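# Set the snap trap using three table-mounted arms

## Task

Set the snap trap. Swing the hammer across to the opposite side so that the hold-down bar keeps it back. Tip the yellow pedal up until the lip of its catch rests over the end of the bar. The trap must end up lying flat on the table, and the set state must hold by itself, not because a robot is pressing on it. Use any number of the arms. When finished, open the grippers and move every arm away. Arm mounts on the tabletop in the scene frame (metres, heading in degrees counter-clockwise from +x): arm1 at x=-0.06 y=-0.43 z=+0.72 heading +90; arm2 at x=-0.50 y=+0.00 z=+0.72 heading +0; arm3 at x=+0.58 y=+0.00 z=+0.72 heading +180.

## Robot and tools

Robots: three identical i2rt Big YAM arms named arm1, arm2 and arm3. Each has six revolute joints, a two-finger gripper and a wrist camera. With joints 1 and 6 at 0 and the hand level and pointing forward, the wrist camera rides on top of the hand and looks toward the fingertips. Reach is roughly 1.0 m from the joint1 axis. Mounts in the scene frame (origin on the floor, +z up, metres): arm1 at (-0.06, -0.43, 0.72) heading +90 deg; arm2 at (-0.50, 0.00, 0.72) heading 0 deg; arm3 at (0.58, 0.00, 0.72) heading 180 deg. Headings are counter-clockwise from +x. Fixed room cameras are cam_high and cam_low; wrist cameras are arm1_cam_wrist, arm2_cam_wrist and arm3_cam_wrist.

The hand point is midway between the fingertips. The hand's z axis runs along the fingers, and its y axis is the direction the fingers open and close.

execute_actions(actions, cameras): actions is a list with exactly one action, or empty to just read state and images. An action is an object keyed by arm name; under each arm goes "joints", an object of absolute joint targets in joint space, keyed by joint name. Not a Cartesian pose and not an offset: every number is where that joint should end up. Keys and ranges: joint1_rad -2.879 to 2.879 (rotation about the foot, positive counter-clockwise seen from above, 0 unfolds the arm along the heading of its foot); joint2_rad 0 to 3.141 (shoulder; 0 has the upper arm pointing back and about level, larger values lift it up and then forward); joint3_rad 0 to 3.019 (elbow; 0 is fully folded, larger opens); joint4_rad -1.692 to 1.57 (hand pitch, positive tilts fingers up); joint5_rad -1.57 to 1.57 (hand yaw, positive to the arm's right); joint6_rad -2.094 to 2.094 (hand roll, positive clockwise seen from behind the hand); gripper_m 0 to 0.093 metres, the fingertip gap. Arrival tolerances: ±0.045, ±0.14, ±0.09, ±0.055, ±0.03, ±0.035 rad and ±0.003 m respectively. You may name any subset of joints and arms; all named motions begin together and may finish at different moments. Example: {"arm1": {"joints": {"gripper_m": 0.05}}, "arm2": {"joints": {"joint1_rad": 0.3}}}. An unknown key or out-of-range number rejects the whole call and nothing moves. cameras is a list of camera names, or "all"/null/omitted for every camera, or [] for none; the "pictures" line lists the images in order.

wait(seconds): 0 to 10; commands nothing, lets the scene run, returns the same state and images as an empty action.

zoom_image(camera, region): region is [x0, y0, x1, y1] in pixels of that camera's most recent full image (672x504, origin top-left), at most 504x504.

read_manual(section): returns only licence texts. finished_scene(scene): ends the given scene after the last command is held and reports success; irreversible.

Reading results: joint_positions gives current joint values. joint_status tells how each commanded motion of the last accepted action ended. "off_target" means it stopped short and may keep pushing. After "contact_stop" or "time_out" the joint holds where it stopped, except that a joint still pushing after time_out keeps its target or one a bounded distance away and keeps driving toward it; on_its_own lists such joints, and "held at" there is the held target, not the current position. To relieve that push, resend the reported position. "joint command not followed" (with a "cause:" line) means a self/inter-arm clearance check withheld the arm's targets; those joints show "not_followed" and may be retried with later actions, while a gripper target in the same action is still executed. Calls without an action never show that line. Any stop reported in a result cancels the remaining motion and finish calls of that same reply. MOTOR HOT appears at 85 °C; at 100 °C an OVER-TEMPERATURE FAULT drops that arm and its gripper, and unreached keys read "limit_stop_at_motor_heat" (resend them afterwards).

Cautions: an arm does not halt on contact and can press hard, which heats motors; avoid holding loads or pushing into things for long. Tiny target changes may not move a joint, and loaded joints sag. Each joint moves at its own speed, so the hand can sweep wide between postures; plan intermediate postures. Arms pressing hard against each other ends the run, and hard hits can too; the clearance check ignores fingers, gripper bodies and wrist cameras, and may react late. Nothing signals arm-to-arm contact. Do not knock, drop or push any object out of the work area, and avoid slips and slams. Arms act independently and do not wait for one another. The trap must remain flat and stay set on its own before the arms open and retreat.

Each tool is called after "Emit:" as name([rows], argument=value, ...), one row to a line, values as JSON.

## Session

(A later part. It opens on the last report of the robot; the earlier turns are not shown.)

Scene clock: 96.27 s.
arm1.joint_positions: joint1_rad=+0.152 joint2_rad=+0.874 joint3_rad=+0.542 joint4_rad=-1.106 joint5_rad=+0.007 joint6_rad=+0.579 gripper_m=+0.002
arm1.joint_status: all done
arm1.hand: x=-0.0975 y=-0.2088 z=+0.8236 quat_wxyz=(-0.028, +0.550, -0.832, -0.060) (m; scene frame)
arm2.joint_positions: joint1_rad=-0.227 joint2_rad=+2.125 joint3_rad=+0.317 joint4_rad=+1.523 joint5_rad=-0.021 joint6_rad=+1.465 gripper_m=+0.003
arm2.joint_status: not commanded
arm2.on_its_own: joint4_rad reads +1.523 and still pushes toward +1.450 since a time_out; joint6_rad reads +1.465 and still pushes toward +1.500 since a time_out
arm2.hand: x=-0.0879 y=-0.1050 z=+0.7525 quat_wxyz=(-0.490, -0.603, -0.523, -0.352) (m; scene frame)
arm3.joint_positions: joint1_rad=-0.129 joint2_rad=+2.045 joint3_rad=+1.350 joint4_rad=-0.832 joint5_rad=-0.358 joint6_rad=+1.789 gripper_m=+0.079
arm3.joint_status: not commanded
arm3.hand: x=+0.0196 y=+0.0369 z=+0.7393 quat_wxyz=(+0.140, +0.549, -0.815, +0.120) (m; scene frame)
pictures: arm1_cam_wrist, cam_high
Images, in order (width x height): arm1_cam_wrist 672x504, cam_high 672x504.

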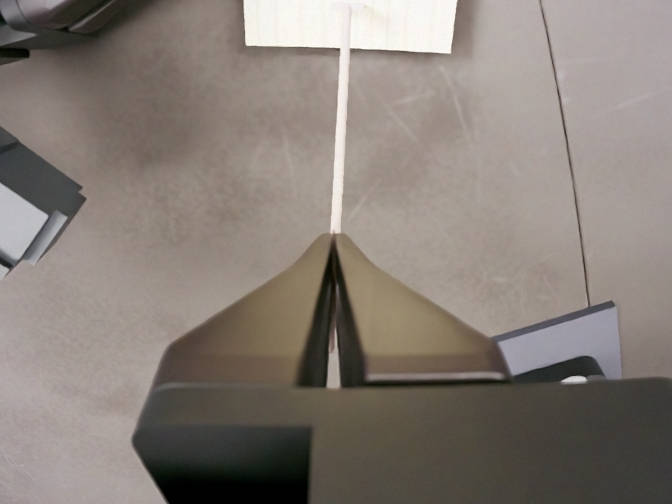

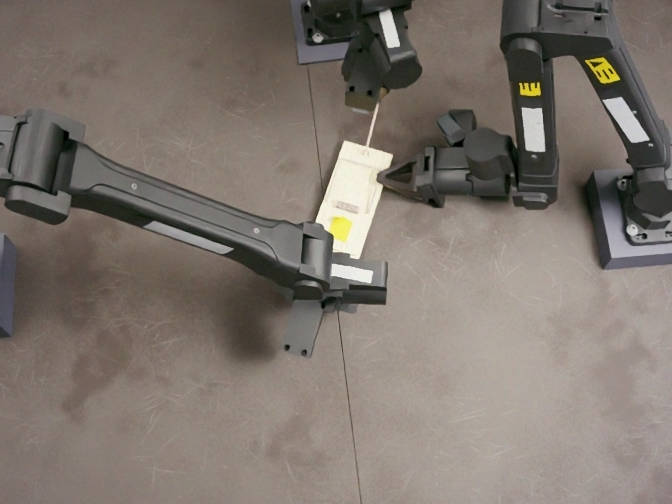

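Emit:
execute_actions([
  {"arm1":{"joints":{"joint1_rad":0.1,"joint2_rad":0.9,"joint3_rad":0.68,"joint4_rad":-1.12,"joint6_rad":0.48}}},
], cameras=[])

Emit:
execute_actions([
  {"arm1":{"joints":{"joint1_rad":0.055,"joint2_rad":0.96,"joint3_rad":0.74,"joint6_rad":0.44}}},
], cameras=["arm1_cam_wrist"])

Emit:
execute_actions([
  {"arm1":{"joints":{"joint1_rad":0.01,"joint2_rad":1.04,"joint3_rad":0.79,"joint4_rad":-1.08,"joint6_rad":0.4}}},
], cameras=[])

Emit:
execute_actions([
  {"arm1":{"joints":{"joint1_rad":-0.03,"joint2_rad":1.12,"joint3_rad":0.825,"joint4_rad":-1.05,"joint6_rad":0.36}}},
], cameras=["arm1_cam_wrist","cam_high","arm2_cam_wrist"])

Scene clock: 97.63 s.
arm1.joint_positions: joint1_rad=+0.105 joint2_rad=+0.895 joint3_rad=+0.626 joint4_rad=-1.126 joint5_rad=+0.012 joint6_rad=+0.498 gripper_m=+0.001
arm1.joint_status: all done
arm1.hand: x=-0.0893 y=-0.1828 z=+0.8521 quat_wxyz=(-0.044, +0.563, -0.822, -0.076) (m; scene frame)
arm2.joint_positions: joint1_rad=-0.227 joint2_rad=+2.125 joint3_rad=+0.317 joint4_rad=+1.523 joint5_rad=-0.021 joint6_rad=+1.465 gripper_m=+0.003
arm2.joint_status: not commanded
arm2.on_its_own: joint4_rad reads +1.523 and still pushes toward +1.450 since a time_out; joint6_rad reads +1.465 and still pushes toward +1.500 since a time_out
arm2.hand: x=-0.0879 y=-0.1050 z=+0.7525 quat_wxyz=(-0.490, -0.603, -0.523, -0.352) (m; scene frame)
arm3.joint_positions: joint1_rad=-0.129 joint2_rad=+2.045 joint3_rad=+1.350 joint4_rad=-0.832 joint5_rad=-0.358 joint6_rad=+1.789 gripper_m=+0.079
arm3.joint_status: not commanded
arm3.hand: x=+0.0196 y=+0.0369 z=+0.7393 quat_wxyz=(+0.140, +0.549, -0.815, +0.120) (m; scene frame)
pictures: none
No camera images: the call's "cameras" was empty. Leave "cameras" out to get every camera's image.

Scene clock: 98.40 s.
arm1.joint_positions: joint1_rad=+0.061 joint2_rad=+0.957 joint3_rad=+0.687 joint4_rad=-1.126 joint5_rad=+0.012 joint6_rad=+0.458 gripper_m=+0.001
arm1.joint_status: all done
arm1.hand: x=-0.0801 y=-0.1608 z=+0.8624 quat_wxyz=(-0.047, +0.561, -0.823, -0.074) (m; scene frame)
arm2.joint_positions: joint1_rad=-0.227 joint2_rad=+2.125 joint3_rad=+0.317 joint4_rad=+1.523 joint5_rad=-0.021 joint6_rad=+1.465 gripper_m=+0.003
arm2.joint_status: not commanded
arm2.on_its_own: joint4_rad reads +1.523 and still pushes toward +1.450 since a time_out; joint6_rad reads +1.465 and still pushes toward +1.500 since a time_out
arm2.hand: x=-0.0879 y=-0.1050 z=+0.7525 quat_wxyz=(-0.490, -0.603, -0.523, -0.352) (m; scene frame)
arm3.joint_positions: joint1_rad=-0.129 joint2_rad=+2.045 joint3_rad=+1.350 joint4_rad=-0.832 joint5_rad=-0.358 joint6_rad=+1.789 gripper_m=+0.079
arm3.joint_status: not commanded
arm3.hand: x=+0.0196 y=+0.0369 z=+0.7393 quat_wxyz=(+0.140, +0.549, -0.815, +0.120) (m; scene frame)
pictures: arm1_cam_wrist
Images, in order (width x height): arm1_cam_wrist 672x504.

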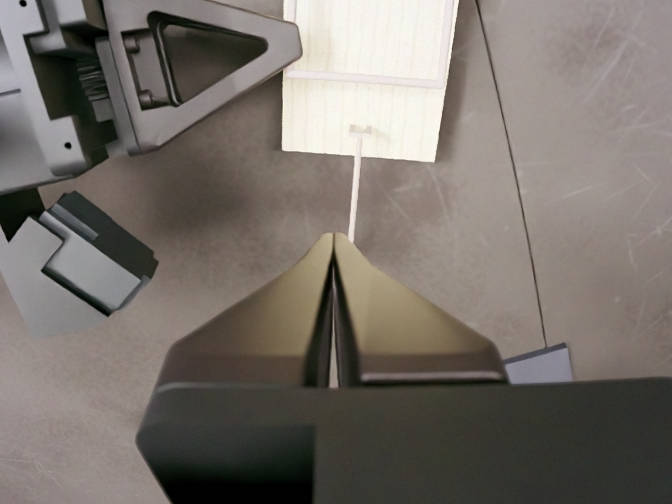

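Scene clock: 99.27 s.
arm1.joint_positions: joint1_rad=+0.016 joint2_rad=+1.039 joint3_rad=+0.738 joint4_rad=-1.097 joint5_rad=+0.012 joint6_rad=+0.418 gripper_m=+0.001
arm1.joint_status: all done
arm1.hand: x=-0.0689 y=-0.1346 z=+0.8633 quat_wxyz=(-0.050, +0.559, -0.825, -0.071) (m; scene frame)
arm2.joint_positions: joint1_rad=-0.227 joint2_rad=+2.125 joint3_rad=+0.317 joint4_rad=+1.523 joint5_rad=-0.021 joint6_rad=+1.465 gripper_m=+0.003
arm2.joint_status: not commanded
arm2.on_its_own: joint4_rad reads +1.523 and still pushes toward +1.450 since a time_out; joint6_rad reads +1.465 and still pushes toward +1.500 since a time_out
arm2.hand: x=-0.0879 y=-0.1050 z=+0.7525 quat_wxyz=(-0.490, -0.603, -0.523, -0.352) (m; scene frame)
arm3.joint_positions: joint1_rad=-0.129 joint2_rad=+2.045 joint3_rad=+1.350 joint4_rad=-0.832 joint5_rad=-0.358 joint6_rad=+1.789 gripper_m=+0.079
arm3.joint_status: not commanded
arm3.hand: x=+0.0196 y=+0.0369 z=+0.7393 quat_wxyz=(+0.140, +0.549, -0.815, +0.120) (m; scene frame)
pictures: none
No camera images: the call's "cameras" was empty. Leave "cameras" out to get every camera's image.

Scene clock: 100.03 s.
arm1.joint_positions: joint1_rad=-0.024 joint2_rad=+1.120 joint3_rad=+0.773 joint4_rad=-1.067 joint5_rad=+0.012 joint6_rad=+0.378 gripper_m=+0.001
arm1.joint_status: all done
arm1.hand: x=-0.0571 y=-0.1145 z=+0.8555 quat_wxyz=(-0.048, +0.559, -0.825, -0.062) (m; scene frame)
arm2.joint_positions: joint1_rad=-0.227 joint2_rad=+2.125 joint3_rad=+0.317 joint4_rad=+1.523 joint5_rad=-0.021 joint6_rad=+1.465 gripper_m=+0.003
arm2.joint_status: not commanded
arm2.on_its_own: joint4_rad reads +1.523 and still pushes toward +1.450 since a time_out; joint6_rad reads +1.465 and still pushes toward +1.500 since a time_out
arm2.hand: x=-0.0879 y=-0.1050 z=+0.7525 quat_wxyz=(-0.490, -0.603, -0.523, -0.352) (m; scene frame)
arm3.joint_positions: joint1_rad=-0.129 joint2_rad=+2.045 joint3_rad=+1.350 joint4_rad=-0.832 joint5_rad=-0.358 joint6_rad=+1.789 gripper_m=+0.079
arm3.joint_status: not commanded
arm3.hand: x=+0.0196 y=+0.0369 z=+0.7393 quat_wxyz=(+0.140, +0.549, -0.815, +0.120) (m; scene frame)
pictures: arm1_cam_wrist, arm2_cam_wrist, cam_high
Images, in order (width x height): arm1_cam_wrist 672x504, arm2_cam_wrist 672x504, cam_high 672x504.

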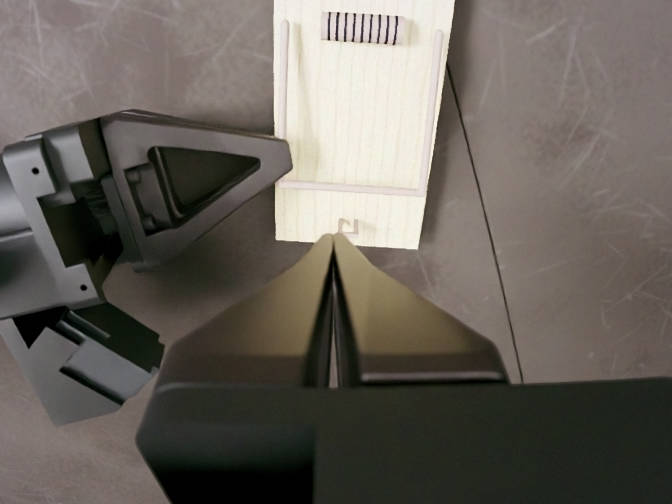

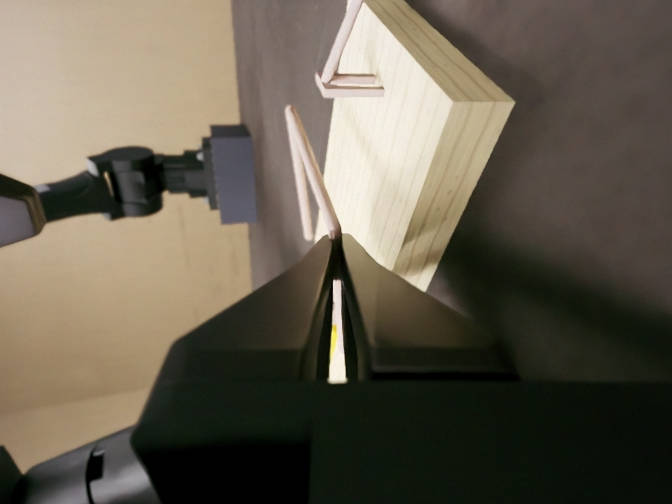

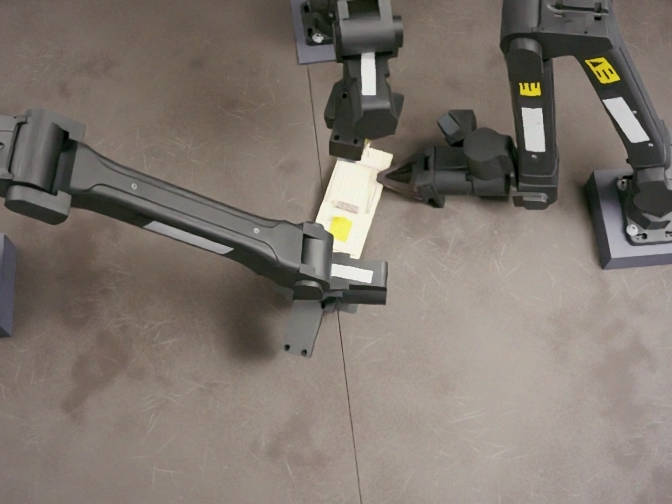

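Emit:
execute_actions([
  {"arm1":{"joints":{"joint1_rad":0.21,"joint2_rad":0.85,"joint3_rad":0.424,"joint4_rad":-0.974,"joint6_rad":0.6,"gripper_m":0.035}}},
], cameras=[])

Emit:
execute_actions([
  {"arm1":{"joints":{"joint2_rad":0.985,"joint3_rad":0.344,"joint4_rad":-0.75}}},
], cameras=[])

Emit:
execute_actions([
  {"arm1":{"joints":{"gripper_m":0}}},
], cameras=[])

Emit:
execute_actions([
  {"arm1":{"joints":{"joint2_rad":0.92,"joint3_rad":0.45,"joint4_rad":-0.88}}},
], cameras=[])

Emit:
execute_actions([
  {"arm1":{"joints":{"joint1_rad":0.18,"joint2_rad":0.88,"joint3_rad":0.53,"joint4_rad":-1.01}}},
], cameras=[])

Emit:
execute_actions([
  {"arm1":{"joints":{"joint1_rad":0.14,"joint2_rad":0.89,"joint3_rad":0.6,"joint4_rad":-1.07,"joint6_rad":0.52}}},
], cameras=[])

Emit:
execute_actions([
  {"arm1":{"joints":{"joint1_rad":0.075,"joint2_rad":0.94,"joint3_rad":0.655,"joint4_rad":-1.06,"joint6_rad":0.46}}},
], cameras=["arm1_cam_wrist","arm2_cam_wrist"])

Scene clock: 102.27 s.
arm1.joint_positions: joint1_rad=+0.206 joint2_rad=+0.846 joint3_rad=+0.426 joint4_rad=-0.986 joint5_rad=+0.012 joint6_rad=+0.582 gripper_m=+0.035
arm1.joint_status: all done
arm1.hand: x=-0.1055 y=-0.2241 z=+0.7881 quat_wxyz=(-0.035, +0.570, -0.817, -0.075) (m; scene frame)
arm2.joint_positions: joint1_rad=-0.227 joint2_rad=+2.125 joint3_rad=+0.317 joint4_rad=+1.523 joint5_rad=-0.021 joint6_rad=+1.465 gripper_m=+0.003
arm2.joint_status: not commanded
arm2.on_its_own: joint4_rad reads +1.523 and still pushes toward +1.450 since a time_out; joint6_rad reads +1.465 and still pushes toward +1.500 since a time_out
arm2.hand: x=-0.0879 y=-0.1050 z=+0.7525 quat_wxyz=(-0.490, -0.603, -0.523, -0.352) (m; scene frame)
arm3.joint_positions: joint1_rad=-0.129 joint2_rad=+2.045 joint3_rad=+1.350 joint4_rad=-0.832 joint5_rad=-0.358 joint6_rad=+1.789 gripper_m=+0.079
arm3.joint_status: not commanded
arm3.hand: x=+0.0196 y=+0.0369 z=+0.7393 quat_wxyz=(+0.140, +0.549, -0.815, +0.120) (m; scene frame)
pictures: none
No camera images: the call's "cameras" was empty. Leave "cameras" out to get every camera's image.

Scene clock: 103.20 s.
arm1.joint_positions: joint1_rad=+0.206 joint2_rad=+0.990 joint3_rad=+0.346 joint4_rad=-0.770 joint5_rad=+0.012 joint6_rad=+0.582 gripper_m=+0.035
arm1.joint_status: all done
arm1.hand: x=-0.1065 y=-0.2206 z=+0.7394 quat_wxyz=(-0.033, +0.570, -0.818, -0.071) (m; scene frame)
arm2.joint_positions: joint1_rad=-0.227 joint2_rad=+2.125 joint3_rad=+0.317 joint4_rad=+1.523 joint5_rad=-0.021 joint6_rad=+1.465 gripper_m=+0.003
arm2.joint_status: not commanded
arm2.on_its_own: joint4_rad reads +1.523 and still pushes toward +1.450 since a time_out; joint6_rad reads +1.465 and still pushes toward +1.500 since a time_out
arm2.hand: x=-0.0879 y=-0.1050 z=+0.7525 quat_wxyz=(-0.490, -0.603, -0.523, -0.352) (m; scene frame)
arm3.joint_positions: joint1_rad=-0.129 joint2_rad=+2.045 joint3_rad=+1.350 joint4_rad=-0.832 joint5_rad=-0.358 joint6_rad=+1.789 gripper_m=+0.079
arm3.joint_status: not commanded
arm3.hand: x=+0.0196 y=+0.0369 z=+0.7393 quat_wxyz=(+0.140, +0.549, -0.815, +0.120) (m; scene frame)
pictures: none
No camera images: the call's "cameras" was empty. Leave "cameras" out to get every camera's image.

Scene clock: 103.90 s.
arm1.joint_positions: joint1_rad=+0.206 joint2_rad=+0.990 joint3_rad=+0.346 joint4_rad=-0.770 joint5_rad=+0.015 joint6_rad=+0.597 gripper_m=+0.002
arm1.joint_status: all done
arm1.hand: x=-0.1059 y=-0.2205 z=+0.7394 quat_wxyz=(-0.034, +0.564, -0.822, -0.071) (m; scene frame)
arm2.joint_positions: joint1_rad=-0.227 joint2_rad=+2.125 joint3_rad=+0.317 joint4_rad=+1.523 joint5_rad=-0.021 joint6_rad=+1.465 gripper_m=+0.003
arm2.joint_status: not commanded
arm2.on_its_own: joint4_rad reads +1.523 and still pushes toward +1.450 since a time_out; joint6_rad reads +1.465 and still pushes toward +1.500 since a time_out
arm2.hand: x=-0.0879 y=-0.1050 z=+0.7525 quat_wxyz=(-0.490, -0.603, -0.523, -0.352) (m; scene frame)
arm3.joint_positions: joint1_rad=-0.129 joint2_rad=+2.045 joint3_rad=+1.350 joint4_rad=-0.832 joint5_rad=-0.358 joint6_rad=+1.789 gripper_m=+0.079
arm3.joint_status: not commanded
arm3.hand: x=+0.0196 y=+0.0369 z=+0.7393 quat_wxyz=(+0.140, +0.549, -0.815, +0.120) (m; scene frame)
pictures: none
No camera images: the call's "cameras" was empty. Leave "cameras" out to get every camera's image.

Scene clock: 104.67 s.
arm1.joint_positions: joint1_rad=+0.206 joint2_rad=+0.933 joint3_rad=+0.378 joint4_rad=-0.870 joint5_rad=+0.008 joint6_rad=+0.601 gripper_m=+0.002
arm1.joint_status: all done
arm1.hand: x=-0.1063 y=-0.2241 z=+0.7578 quat_wxyz=(-0.029, +0.563, -0.823, -0.067) (m; scene frame)
arm2.joint_positions: joint1_rad=-0.227 joint2_rad=+2.125 joint3_rad=+0.317 joint4_rad=+1.523 joint5_rad=-0.021 joint6_rad=+1.465 gripper_m=+0.003
arm2.joint_status: not commanded
arm2.on_its_own: joint4_rad reads +1.523 and still pushes toward +1.450 since a time_out; joint6_rad reads +1.465 and still pushes toward +1.500 since a time_out
arm2.hand: x=-0.0879 y=-0.1050 z=+0.7525 quat_wxyz=(-0.490, -0.603, -0.523, -0.352) (m; scene frame)
arm3.joint_positions: joint1_rad=-0.129 joint2_rad=+2.045 joint3_rad=+1.350 joint4_rad=-0.832 joint5_rad=-0.358 joint6_rad=+1.789 gripper_m=+0.079
arm3.joint_status: not commanded
arm3.hand: x=+0.0196 y=+0.0369 z=+0.7393 quat_wxyz=(+0.140, +0.549, -0.815, +0.120) (m; scene frame)
pictures: none
No camera images: the call's "cameras" was empty. Leave "cameras" out to get every camera's image.

Scene clock: 105.40 s.
arm1.joint_positions: joint1_rad=+0.190 joint2_rad=+0.896 joint3_rad=+0.452 joint4_rad=-1.005 joint5_rad=+0.001 joint6_rad=+0.604 gripper_m=+0.002
arm1.joint_status: all done
arm1.hand: x=-0.1045 y=-0.2217 z=+0.7879 quat_wxyz=(-0.022, +0.556, -0.829, -0.057) (m; scene frame)
arm2.joint_positions: joint1_rad=-0.227 joint2_rad=+2.125 joint3_rad=+0.317 joint4_rad=+1.523 joint5_rad=-0.021 joint6_rad=+1.465 gripper_m=+0.003
arm2.joint_status: not commanded
arm2.on_its_own: joint4_rad reads +1.523 and still pushes toward +1.450 since a time_out; joint6_rad reads +1.465 and still pushes toward +1.500 since a time_out
arm2.hand: x=-0.0879 y=-0.1050 z=+0.7525 quat_wxyz=(-0.490, -0.603, -0.523, -0.352) (m; scene frame)
arm3.joint_positions: joint1_rad=-0.129 joint2_rad=+2.045 joint3_rad=+1.350 joint4_rad=-0.832 joint5_rad=-0.358 joint6_rad=+1.789 gripper_m=+0.079
arm3.joint_status: not commanded
arm3.hand: x=+0.0196 y=+0.0369 z=+0.7393 quat_wxyz=(+0.140, +0.549, -0.815, +0.120) (m; scene frame)
pictures: none
No camera images: the call's "cameras" was empty. Leave "cameras" out to get every camera's image.

Scene clock: 107.17 s.
arm1.joint_positions: joint1_rad=+0.153 joint2_rad=+0.896 joint3_rad=+0.518 joint4_rad=-1.080 joint5_rad=-0.005 joint6_rad=+0.569 gripper_m=+0.002
arm1.joint_status: joint6_rad time_out (moved -0.035 of -0.084); the others done
arm1.on_its_own: joint6_rad reads +0.569 and still pushes toward +0.520 since a time_out
arm1.hand: x=-0.0991 y=-0.2126 z=+0.8106 quat_wxyz=(-0.019, +0.555, -0.830, -0.054) (m; scene frame)
arm2.joint_positions: joint1_rad=-0.227 joint2_rad=+2.125 joint3_rad=+0.317 joint4_rad=+1.523 joint5_rad=-0.021 joint6_rad=+1.465 gripper_m=+0.003
arm2.joint_status: not commanded
arm2.on_its_own: joint4_rad reads +1.523 and still pushes toward +1.450 since a time_out; joint6_rad reads +1.465 and still pushes toward +1.500 since a time_out
arm2.hand: x=-0.0879 y=-0.1050 z=+0.7525 quat_wxyz=(-0.490, -0.603, -0.523, -0.352) (m; scene frame)
arm3.joint_positions: joint1_rad=-0.129 joint2_rad=+2.045 joint3_rad=+1.350 joint4_rad=-0.832 joint5_rad=-0.358 joint6_rad=+1.789 gripper_m=+0.079
arm3.joint_status: not commanded
arm3.hand: x=+0.0196 y=+0.0369 z=+0.7393 quat_wxyz=(+0.140, +0.549, -0.815, +0.120) (m; scene frame)
pictures: none
No camera images: the call's "cameras" was empty. Leave "cameras" out to get every camera's image.

not run: a stop came earlier in this reply.

Emit:
execute_actions([
  {"arm1":{"joints":{"joint1_rad":0.115,"joint2_rad":0.9,"joint3_rad":0.655,"joint4_rad":-1.08,"joint6_rad":0.54}}},
], cameras=["arm1_cam_wrist"])

Emit:
execute_actions([
  {"arm1":{"joints":{"joint1_rad":0.08,"joint2_rad":0.96,"joint3_rad":0.69,"joint4_rad":-1.06,"joint6_rad":0.5}}},
], cameras=["arm1_cam_wrist","arm2_cam_wrist"])

Scene clock: 108.10 s.
arm1.joint_positions: joint1_rad=+0.123 joint2_rad=+0.897 joint3_rad=+0.570 joint4_rad=-1.105 joint5_rad=+0.005 joint6_rad=+0.569 gripper_m=+0.002
arm1.joint_status: all done
arm1.hand: x=-0.0929 y=-0.1981 z=+0.8298 quat_wxyz=(-0.030, +0.542, -0.838, -0.063) (m; scene frame)
arm2.joint_positions: joint1_rad=-0.227 joint2_rad=+2.125 joint3_rad=+0.317 joint4_rad=+1.523 joint5_rad=-0.021 joint6_rad=+1.465 gripper_m=+0.003
arm2.joint_status: not commanded
arm2.on_its_own: joint4_rad reads +1.523 and still pushes toward +1.450 since a time_out; joint6_rad reads +1.465 and still pushes toward +1.500 since a time_out
arm2.hand: x=-0.0879 y=-0.1050 z=+0.7525 quat_wxyz=(-0.490, -0.603, -0.523, -0.352) (m; scene frame)
arm3.joint_positions: joint1_rad=-0.129 joint2_rad=+2.045 joint3_rad=+1.350 joint4_rad=-0.832 joint5_rad=-0.358 joint6_rad=+1.789 gripper_m=+0.079
arm3.joint_status: not commanded
arm3.hand: x=+0.0196 y=+0.0369 z=+0.7393 quat_wxyz=(+0.140, +0.549, -0.815, +0.120) (m; scene frame)
pictures: arm1_cam_wrist
Images, in order (width x height): arm1_cam_wrist 672x504.

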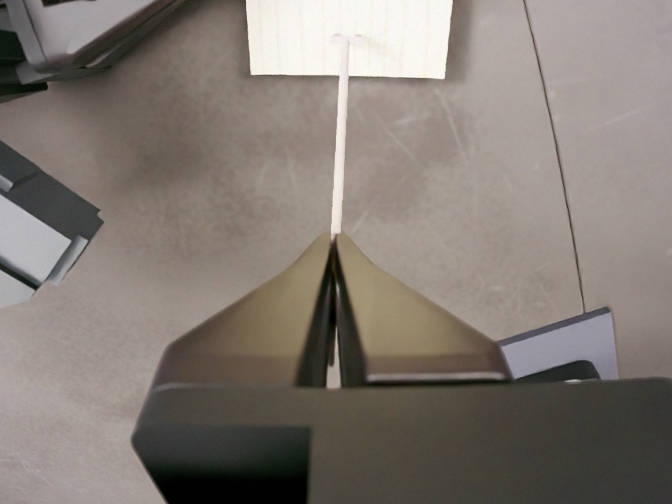

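Scene clock: 109.03 s.
arm1.joint_positions: joint1_rad=+0.087 joint2_rad=+0.952 joint3_rad=+0.634 joint4_rad=-1.079 joint5_rad=+0.012 joint6_rad=+0.518 gripper_m=+0.001
arm1.joint_status: all done
arm1.hand: x=-0.0863 y=-0.1686 z=+0.8441 quat_wxyz=(-0.043, +0.547, -0.833, -0.076) (m; scene frame)
arm2.joint_positions: joint1_rad=-0.227 joint2_rad=+2.125 joint3_rad=+0.317 joint4_rad=+1.523 joint5_rad=-0.021 joint6_rad=+1.465 gripper_m=+0.003
arm2.joint_status: not commanded
arm2.on_its_own: joint4_rad reads +1.523 and still pushes toward +1.450 since a time_out
arm2.hand: x=-0.0879 y=-0.1050 z=+0.7525 quat_wxyz=(-0.489, -0.603, -0.523, -0.352) (m; scene frame)
arm3.joint_positions: joint1_rad=-0.129 joint2_rad=+2.045 joint3_rad=+1.350 joint4_rad=-0.832 joint5_rad=-0.358 joint6_rad=+1.789 gripper_m=+0.079
arm3.joint_status: not commanded
arm3.hand: x=+0.0196 y=+0.0369 z=+0.7393 quat_wxyz=(+0.140, +0.549, -0.815, +0.120) (m; scene frame)
pictures: arm1_cam_wrist, arm2_cam_wrist
Images, in order (width x height): arm1_cam_wrist 672x504, arm2_cam_wrist 672x504.

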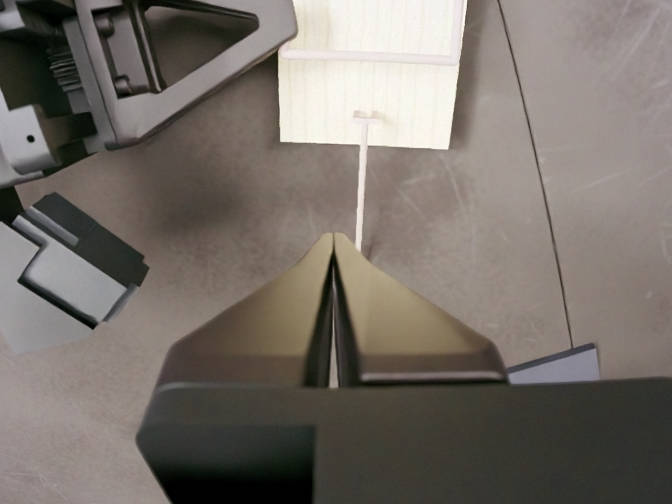

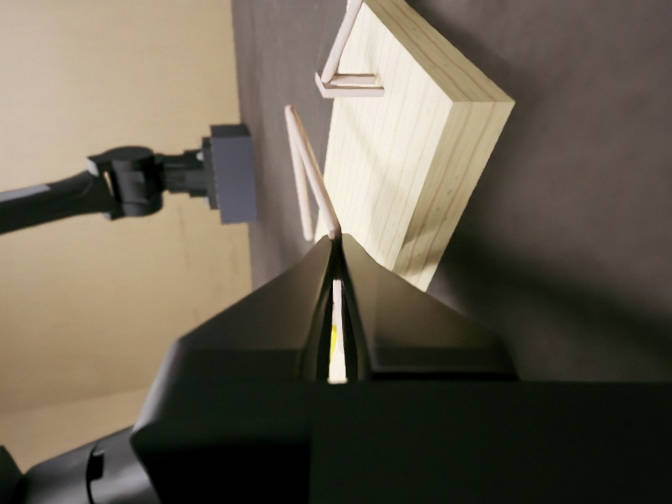

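Emit:
execute_actions([
  {"arm1":{"joints":{"joint1_rad":-0.58,"joint2_rad":1.1,"joint3_rad":0.4,"joint4_rad":-0.87,"joint5_rad":-0.9,"joint6_rad":0}}},
], cameras=[])

Emit:
execute_actions([
  {"arm1":{"joints":{"joint2_rad":1.282,"joint3_rad":0.34,"joint4_rad":-0.61}}},
], cameras=["arm1_cam_wrist","cam_high"])

Emit:
execute_actions([
  {"arm1":{"joints":{"joint1_rad":-0.42}}},
], cameras=["arm1_cam_wrist","cam_high"])

Scene clock: 111.10 s.
arm1.joint_positions: joint1_rad=-0.574 joint2_rad=+1.108 joint3_rad=+0.400 joint4_rad=-0.888 joint5_rad=-0.896 joint6_rad=+0.018 gripper_m=+0.001
arm1.joint_status: all done
arm1.hand: x=-0.0698 y=-0.1901 z=+0.7972 quat_wxyz=(+0.226, +0.428, -0.792, -0.371) (m; scene frame)
arm2.joint_positions: joint1_rad=-0.227 joint2_rad=+2.125 joint3_rad=+0.317 joint4_rad=+1.523 joint5_rad=-0.021 joint6_rad=+1.465 gripper_m=+0.003
arm2.joint_status: not commanded
arm2.on_its_own: joint4_rad reads +1.523 and still pushes toward +1.450 since a time_out
arm2.hand: x=-0.0879 y=-0.1050 z=+0.7525 quat_wxyz=(-0.489, -0.603, -0.523, -0.352) (m; scene frame)
arm3.joint_positions: joint1_rad=-0.129 joint2_rad=+2.045 joint3_rad=+1.350 joint4_rad=-0.832 joint5_rad=-0.358 joint6_rad=+1.789 gripper_m=+0.079
arm3.joint_status: not commanded
arm3.hand: x=+0.0196 y=+0.0369 z=+0.7393 quat_wxyz=(+0.140, +0.549, -0.815, +0.120) (m; scene frame)
pictures: none
No camera images: the call's "cameras" was empty. Leave "cameras" out to get every camera's image.

Scene clock: 112.07 s.
arm1.joint_positions: joint1_rad=-0.574 joint2_rad=+1.284 joint3_rad=+0.345 joint4_rad=-0.628 joint5_rad=-0.897 joint6_rad=+0.017 gripper_m=+0.001
arm1.joint_status: all done
arm1.hand: x=-0.0666 y=-0.1845 z=+0.7506 quat_wxyz=(+0.215, +0.434, -0.789, -0.378) (m; scene frame)
arm2.joint_positions: joint1_rad=-0.227 joint2_rad=+2.125 joint3_rad=+0.317 joint4_rad=+1.523 joint5_rad=-0.021 joint6_rad=+1.465 gripper_m=+0.003
arm2.joint_status: not commanded
arm2.on_its_own: joint4_rad reads +1.523 and still pushes toward +1.450 since a time_out
arm2.hand: x=-0.0879 y=-0.1050 z=+0.7525 quat_wxyz=(-0.489, -0.603, -0.523, -0.352) (m; scene frame)
arm3.joint_positions: joint1_rad=-0.129 joint2_rad=+2.045 joint3_rad=+1.350 joint4_rad=-0.832 joint5_rad=-0.358 joint6_rad=+1.789 gripper_m=+0.079
arm3.joint_status: not commanded
arm3.hand: x=+0.0196 y=+0.0369 z=+0.7393 quat_wxyz=(+0.140, +0.549, -0.815, +0.120) (m; scene frame)
pictures: arm1_cam_wrist, cam_high
Images, in order (width x height): arm1_cam_wrist 672x504, cam_high 672x504.

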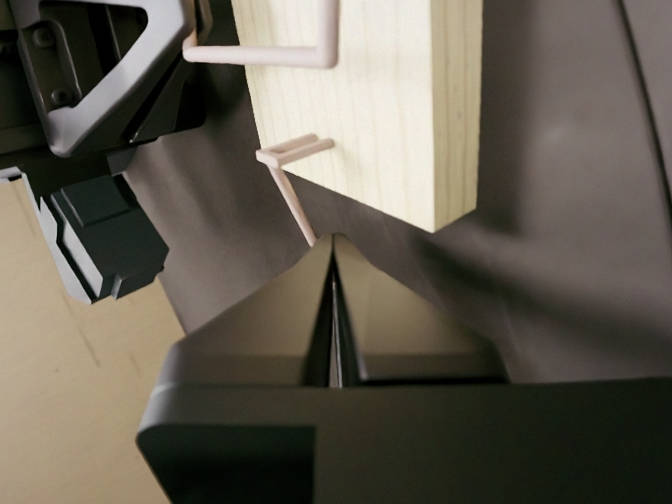

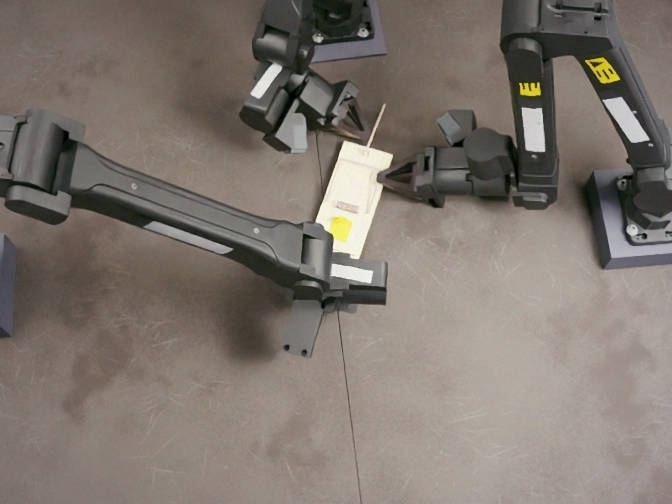

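Scene clock: 113.00 s.
arm1.joint_positions: joint1_rad=-0.425 joint2_rad=+1.279 joint3_rad=+0.344 joint4_rad=-0.614 joint5_rad=-0.896 joint6_rad=+0.016 gripper_m=+0.001
arm1.joint_status: all done
arm1.hand: x=-0.1017 y=-0.1855 z=+0.7514 quat_wxyz=(+0.235, +0.495, -0.752, -0.366) (m; scene frame)
arm2.joint_positions: joint1_rad=-0.227 joint2_rad=+2.126 joint3_rad=+0.301 joint4_rad=+1.523 joint5_rad=-0.027 joint6_rad=+1.481 gripper_m=+0.003
arm2.joint_status: not commanded
arm2.on_its_own: joint4_rad reads +1.523 and still pushes toward +1.450 since a time_out
arm2.hand: x=-0.0948 y=-0.1021 z=+0.7498 quat_wxyz=(-0.480, -0.610, -0.523, -0.354) (m; scene frame)
arm3.joint_positions: joint1_rad=-0.128 joint2_rad=+2.045 joint3_rad=+1.349 joint4_rad=-0.831 joint5_rad=-0.361 joint6_rad=+1.831 gripper_m=+0.079
arm3.joint_status: not commanded
arm3.hand: x=+0.0196 y=+0.0360 z=+0.7392 quat_wxyz=(+0.138, +0.532, -0.826, +0.123) (m; scene frame)
pictures: arm1_cam_wrist, cam_high
Images, in order (width x height): arm1_cam_wrist 672x504, cam_high 672x504.

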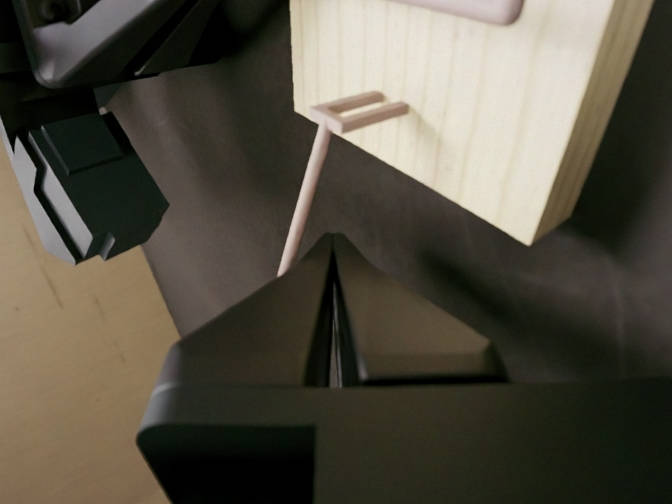

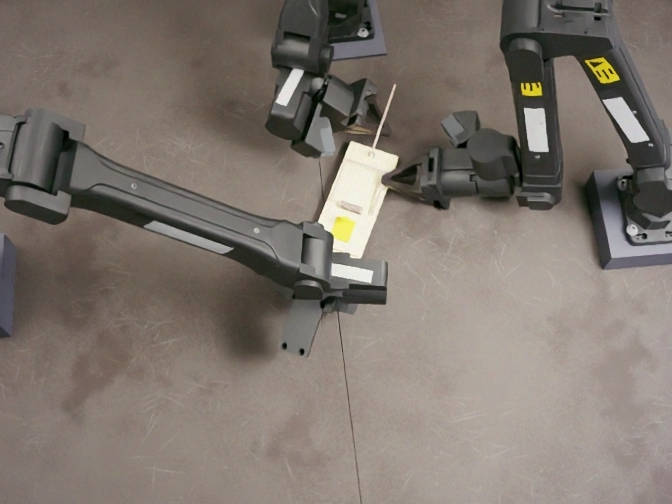

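Emit:
execute_actions([
  {"arm1":{"joints":{"joint1_rad":-0.44,"joint2_rad":1.13,"joint3_rad":0.46,"joint4_rad":-0.86}}},
], cameras=["cam_high"])

Emit:
execute_actions([
  {"arm1":{"joints":{"joint2_rad":1.29,"joint3_rad":0.615,"joint4_rad":-0.84}}},
], cameras=["arm1_cam_wrist","cam_high"])

Scene clock: 114.37 s.
arm1.joint_positions: joint1_rad=-0.431 joint2_rad=+1.125 joint3_rad=+0.431 joint4_rad=-0.843 joint5_rad=-0.898 joint6_rad=+0.016 gripper_m=+0.001
arm1.joint_status: all done
arm1.hand: x=-0.0960 y=-0.1754 z=+0.8034 quat_wxyz=(+0.230, +0.495, -0.752, -0.370) (m; scene frame)
arm2.joint_positions: joint1_rad=-0.227 joint2_rad=+2.126 joint3_rad=+0.301 joint4_rad=+1.523 joint5_rad=-0.027 joint6_rad=+1.481 gripper_m=+0.003
arm2.joint_status: not commanded
arm2.on_its_own: joint4_rad reads +1.523 and still pushes toward +1.450 since a time_out
arm2.hand: x=-0.0948 y=-0.1021 z=+0.7498 quat_wxyz=(-0.480, -0.610, -0.523, -0.354) (m; scene frame)
arm3.joint_positions: joint1_rad=-0.128 joint2_rad=+2.045 joint3_rad=+1.349 joint4_rad=-0.831 joint5_rad=-0.361 joint6_rad=+1.831 gripper_m=+0.079
arm3.joint_status: not commanded
arm3.hand: x=+0.0196 y=+0.0360 z=+0.7392 quat_wxyz=(+0.138, +0.532, -0.826, +0.123) (m; scene frame)
pictures: cam_high
Images, in order (width x height): cam_high 672x504.

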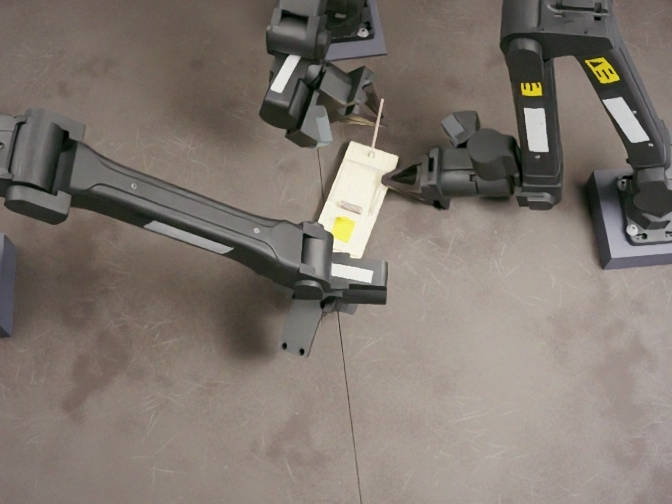

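Scene clock: 115.33 s.
arm1.joint_positions: joint1_rad=-0.431 joint2_rad=+1.288 joint3_rad=+0.583 joint4_rad=-0.843 joint5_rad=-0.898 joint6_rad=+0.016 gripper_m=+0.001
arm1.joint_status: all done
arm1.hand: x=-0.0735 y=-0.1231 z=+0.8117 quat_wxyz=(+0.234, +0.493, -0.753, -0.367) (m; scene frame)
arm2.joint_positions: joint1_rad=-0.227 joint2_rad=+2.126 joint3_rad=+0.301 joint4_rad=+1.523 joint5_rad=-0.027 joint6_rad=+1.481 gripper_m=+0.003
arm2.joint_status: not commanded
arm2.on_its_own: joint4_rad reads +1.523 and still pushes toward +1.450 since a time_out
arm2.hand: x=-0.0946 y=-0.1021 z=+0.7499 quat_wxyz=(-0.480, -0.610, -0.523, -0.354) (m; scene frame)
arm3.joint_positions: joint1_rad=-0.128 joint2_rad=+2.045 joint3_rad=+1.349 joint4_rad=-0.831 joint5_rad=-0.361 joint6_rad=+1.830 gripper_m=+0.079
arm3.joint_status: not commanded
arm3.hand: x=+0.0196 y=+0.0360 z=+0.7392 quat_wxyz=(+0.138, +0.533, -0.826, +0.123) (m; scene frame)
pictures: arm1_cam_wrist, cam_high
Images, in order (width x height): arm1_cam_wrist 672x504, cam_high 672x504.

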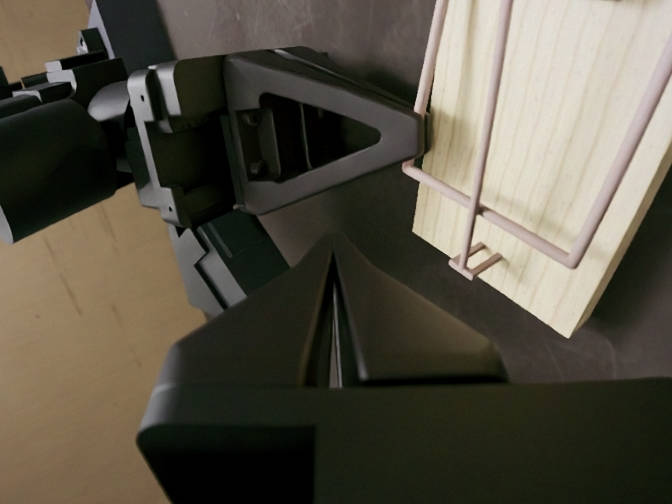

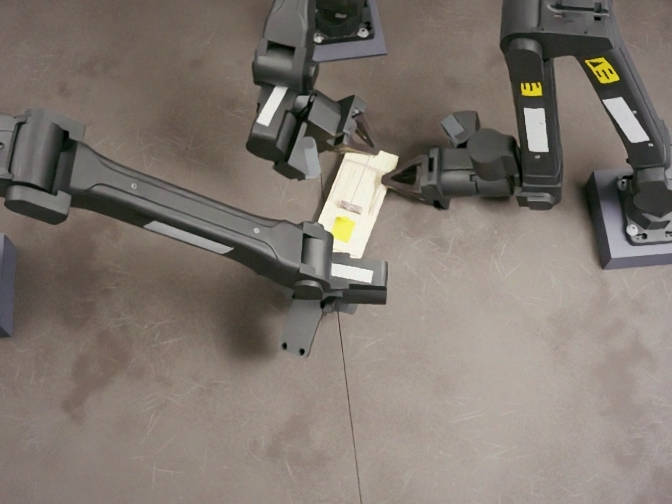

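Emit:
execute_actions([
  {"arm1":{"joints":{"joint2_rad":0.9,"joint4_rad":-1.0}},"arm3":{"joints":{"gripper_m":0.093,"joint2_rad":2.045,"joint3_rad":1.35,"joint1_rad":-0.128}}},
], cameras=[])

Emit:
execute_actions([
  {"arm3":{"joints":{"joint2_rad":2.0,"joint3_rad":1.43,"joint4_rad":-0.97}}},
], cameras=[])

Emit:
execute_actions([
  {"arm3":{"joints":{"gripper_m":0,"joint1_rad":-0.085}}},
])

Scene clock: 116.70 s.
arm1.joint_positions: joint1_rad=-0.431 joint2_rad=+0.895 joint3_rad=+0.583 joint4_rad=-0.982 joint5_rad=-0.898 joint6_rad=+0.016 gripper_m=+0.001
arm1.joint_status: all done
arm1.hand: x=-0.0834 y=-0.1467 z=+0.9043 quat_wxyz=(+0.137, +0.534, -0.717, -0.427) (m; scene frame)
arm2.joint_positions: joint1_rad=-0.227 joint2_rad=+2.126 joint3_rad=+0.302 joint4_rad=+1.523 joint5_rad=-0.027 joint6_rad=+1.482 gripper_m=+0.003
arm2.joint_status: not commanded
arm2.on_its_own: joint4_rad reads +1.523 and still pushes toward +1.450 since a time_out
arm2.hand: x=-0.0943 y=-0.1022 z=+0.7500 quat_wxyz=(-0.480, -0.609, -0.522, -0.354) (m; scene frame)
arm3.joint_positions: joint1_rad=-0.128 joint2_rad=+2.044 joint3_rad=+1.349 joint4_rad=-0.831 joint5_rad=-0.360 joint6_rad=+1.823 gripper_m=+0.093
arm3.joint_status: all done
arm3.hand: x=+0.0194 y=+0.0360 z=+0.7398 quat_wxyz=(+0.139, +0.536, -0.824, +0.122) (m; scene frame)
pictures: none
No camera images: the call's "cameras" was empty. Leave "cameras" out to get every camera's image.

Scene clock: 117.53 s.
arm1.joint_positions: joint1_rad=-0.431 joint2_rad=+0.895 joint3_rad=+0.583 joint4_rad=-0.982 joint5_rad=-0.898 joint6_rad=+0.016 gripper_m=+0.001
arm1.joint_status: not commanded
arm1.hand: x=-0.0834 y=-0.1467 z=+0.9043 quat_wxyz=(+0.137, +0.534, -0.717, -0.427) (m; scene frame)
arm2.joint_positions: joint1_rad=-0.227 joint2_rad=+2.126 joint3_rad=+0.311 joint4_rad=+1.523 joint5_rad=-0.026 joint6_rad=+1.482 gripper_m=+0.003
arm2.joint_status: not commanded
arm2.on_its_own: joint4_rad reads +1.523 and still pushes toward +1.450 since a time_out
arm2.hand: x=-0.0905 y=-0.1035 z=+0.7513 quat_wxyz=(-0.483, -0.608, -0.520, -0.356) (m; scene frame)
arm3.joint_positions: joint1_rad=-0.128 joint2_rad=+2.035 joint3_rad=+1.385 joint4_rad=-0.956 joint5_rad=-0.352 joint6_rad=+1.822 gripper_m=+0.093
arm3.joint_status: all done
arm3.hand: x=+0.0300 y=+0.0356 z=+0.7552 quat_wxyz=(+0.108, +0.531, -0.828, +0.146) (m; scene frame)
pictures: none
No camera images: the call's "cameras" was empty. Leave "cameras" out to get every camera's image.

Scene clock: 118.37 s.
arm1.joint_positions: joint1_rad=-0.431 joint2_rad=+0.895 joint3_rad=+0.583 joint4_rad=-0.982 joint5_rad=-0.898 joint6_rad=+0.016 gripper_m=+0.001
arm1.joint_status: not commanded
arm1.hand: x=-0.0834 y=-0.1467 z=+0.9043 quat_wxyz=(+0.137, +0.534, -0.717, -0.427) (m; scene frame)
arm2.joint_positions: joint1_rad=-0.227 joint2_rad=+2.127 joint3_rad=+0.328 joint4_rad=+1.523 joint5_rad=-0.016 joint6_rad=+1.482 gripper_m=+0.003
arm2.joint_status: not commanded
arm2.on_its_own: joint4_rad reads +1.523 and still pushes toward +1.450 since a time_out
arm2.hand: x=-0.0838 y=-0.1070 z=+0.7537 quat_wxyz=(-0.491, -0.606, -0.515, -0.356) (m; scene frame)
arm3.joint_positions: joint1_rad=-0.086 joint2_rad=+2.033 joint3_rad=+1.386 joint4_rad=-0.961 joint5_rad=-0.346 joint6_rad=+1.822 gripper_m=+0.001
arm3.joint_status: all done
arm3.hand: x=+0.0296 y=+0.0134 z=+0.7565 quat_wxyz=(+0.102, +0.548, -0.817, +0.147) (m; scene frame)
pictures: arm1_cam_wrist, arm2_cam_wrist, arm3_cam_wrist, cam_high, cam_low
Images, in order (width x height): arm1_cam_wrist 672x504, arm2_cam_wrist 672x504, arm3_cam_wrist 672x504, cam_high 672x504, cam_low 672x504.

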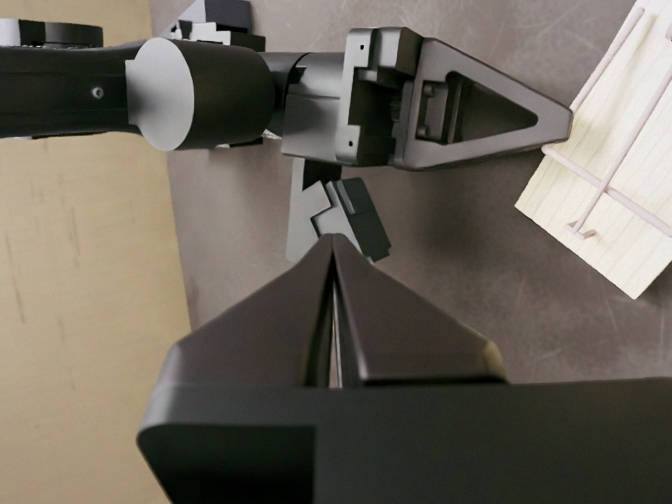

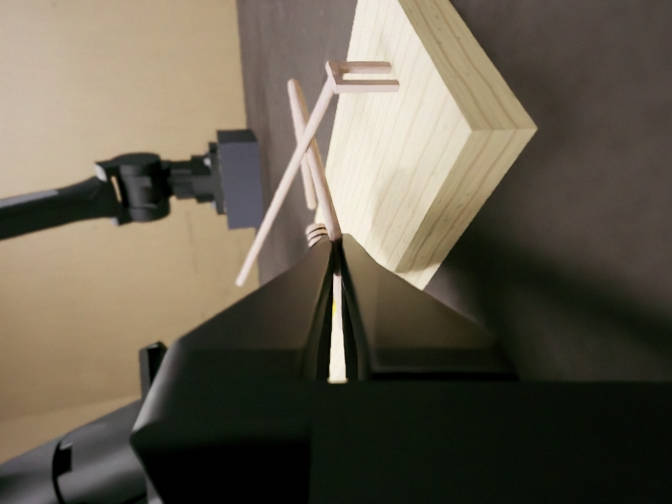

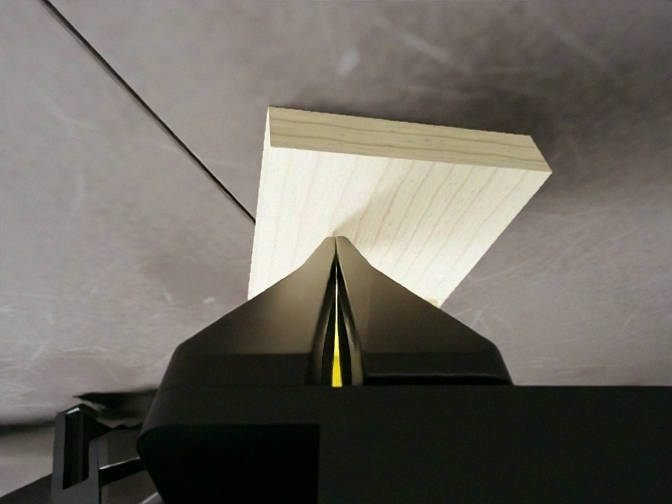

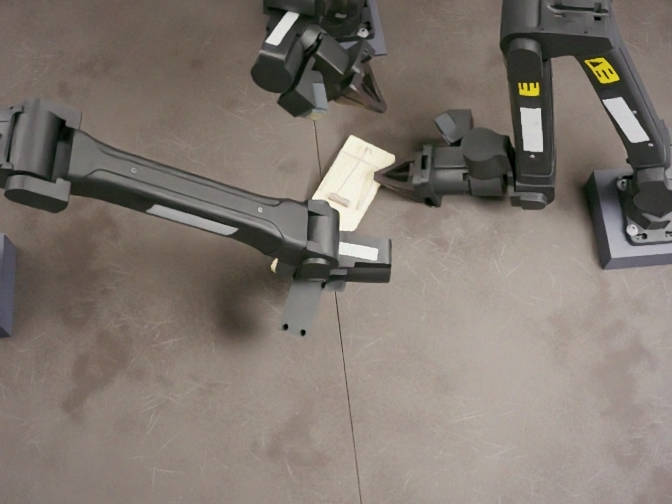

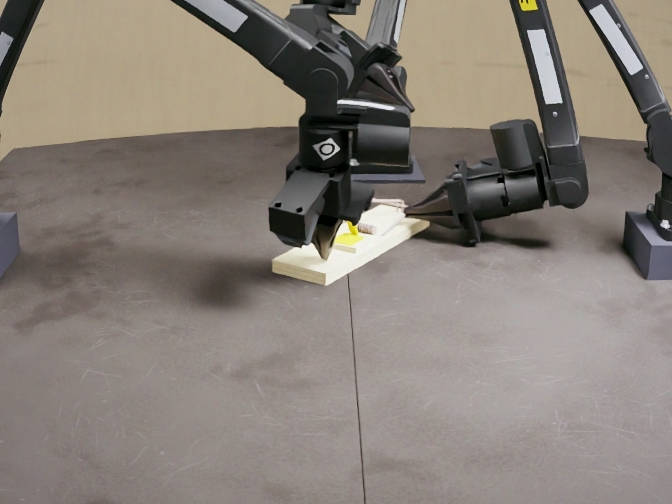

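Emit:
execute_actions([
  {"arm1":{"joints":{"joint1_rad":-0.085,"joint2_rad":1.107,"joint3_rad":0.68,"joint4_rad":-0.71,"joint5_rad":0,"joint6_rad":2.0}},"arm3":{"joints":{"joint2_rad":2.09,"joint3_rad":1.37}},"arm2":{"joints":{"joint3_rad":0.32,"joint2_rad":2.21}}},
])

Scene clock: 121.10 s.
arm1.joint_positions: joint1_rad=-0.088 joint2_rad=+1.113 joint3_rad=+0.632 joint4_rad=-0.733 joint5_rad=-0.004 joint6_rad=+1.982 gripper_m=+0.001
arm1.joint_status: all done
arm1.hand: x=-0.0381 y=-0.0909 z=+0.8201 quat_wxyz=(+0.034, -0.231, -0.957, -0.174) (m; scene frame)
arm2.joint_positions: joint1_rad=-0.228 joint2_rad=+2.136 joint3_rad=+0.330 joint4_rad=+1.523 joint5_rad=-0.015 joint6_rad=+1.485 gripper_m=+0.003
arm2.joint_status: all done
arm2.on_its_own: joint4_rad reads +1.523 and still pushes toward +1.450 since a time_out
arm2.hand: x=-0.0841 y=-0.1072 z=+0.7502 quat_wxyz=(-0.488, -0.609, -0.515, -0.355) (m; scene frame)
arm3.joint_positions: joint1_rad=-0.087 joint2_rad=+2.040 joint3_rad=+1.386 joint4_rad=-0.962 joint5_rad=-0.350 joint6_rad=+1.822 gripper_m=+0.001
arm3.joint_status: all done
arm3.hand: x=+0.0310 y=+0.0130 z=+0.7527 quat_wxyz=(+0.100, +0.547, -0.817, +0.151) (m; scene frame)
pictures: arm1_cam_wrist, arm2_cam_wrist, arm3_cam_wrist, cam_high, cam_low
Images, in order (width x height): arm1_cam_wrist 672x504, arm2_cam_wrist 672x504, arm3_cam_wrist 672x504, cam_high 672x504, cam_low 672x504.

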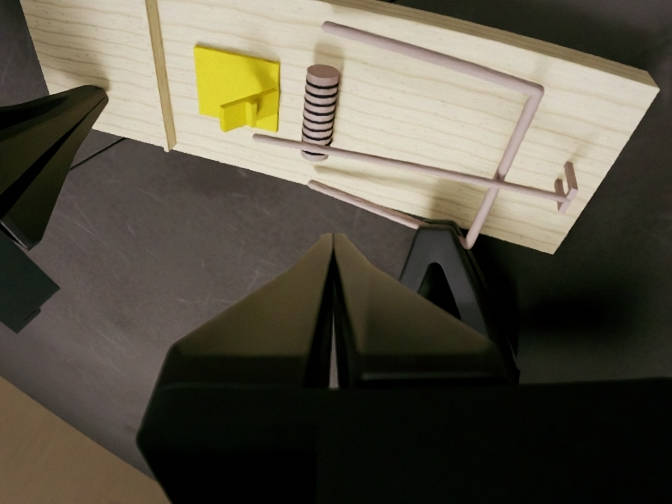

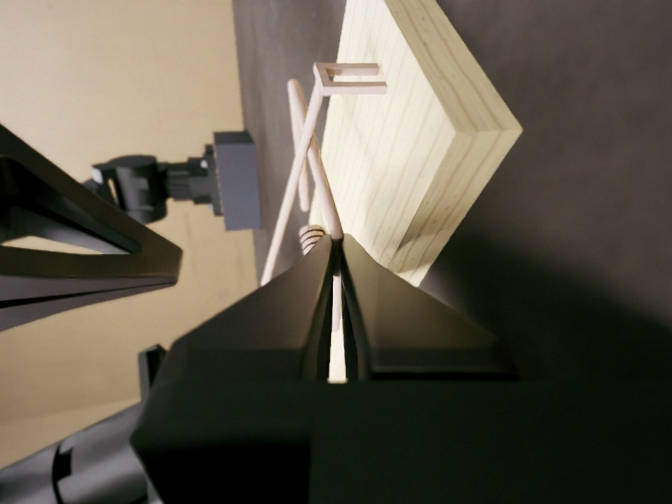

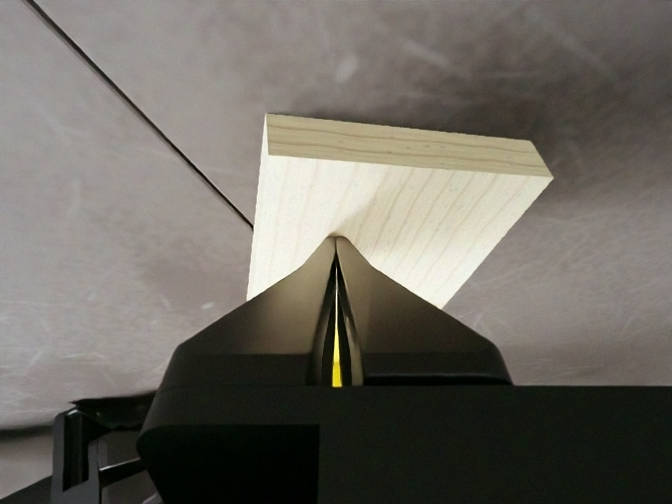

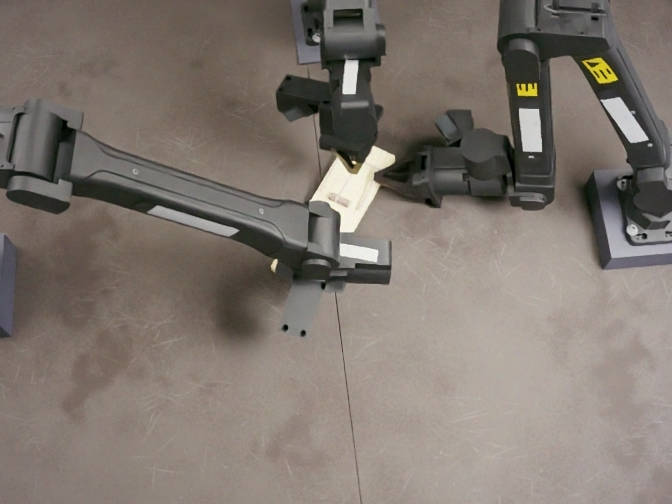

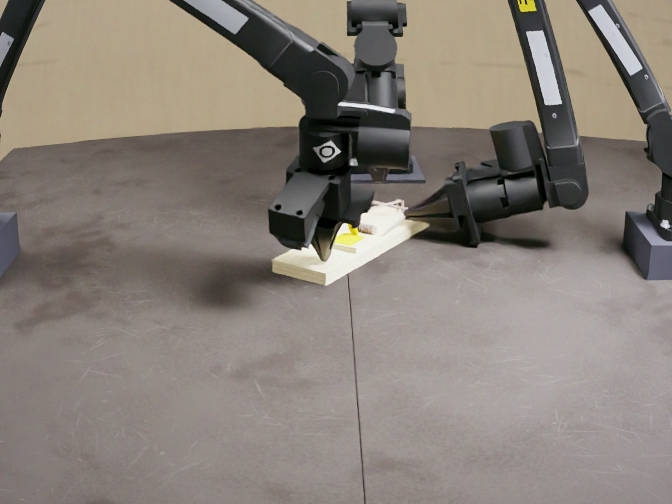

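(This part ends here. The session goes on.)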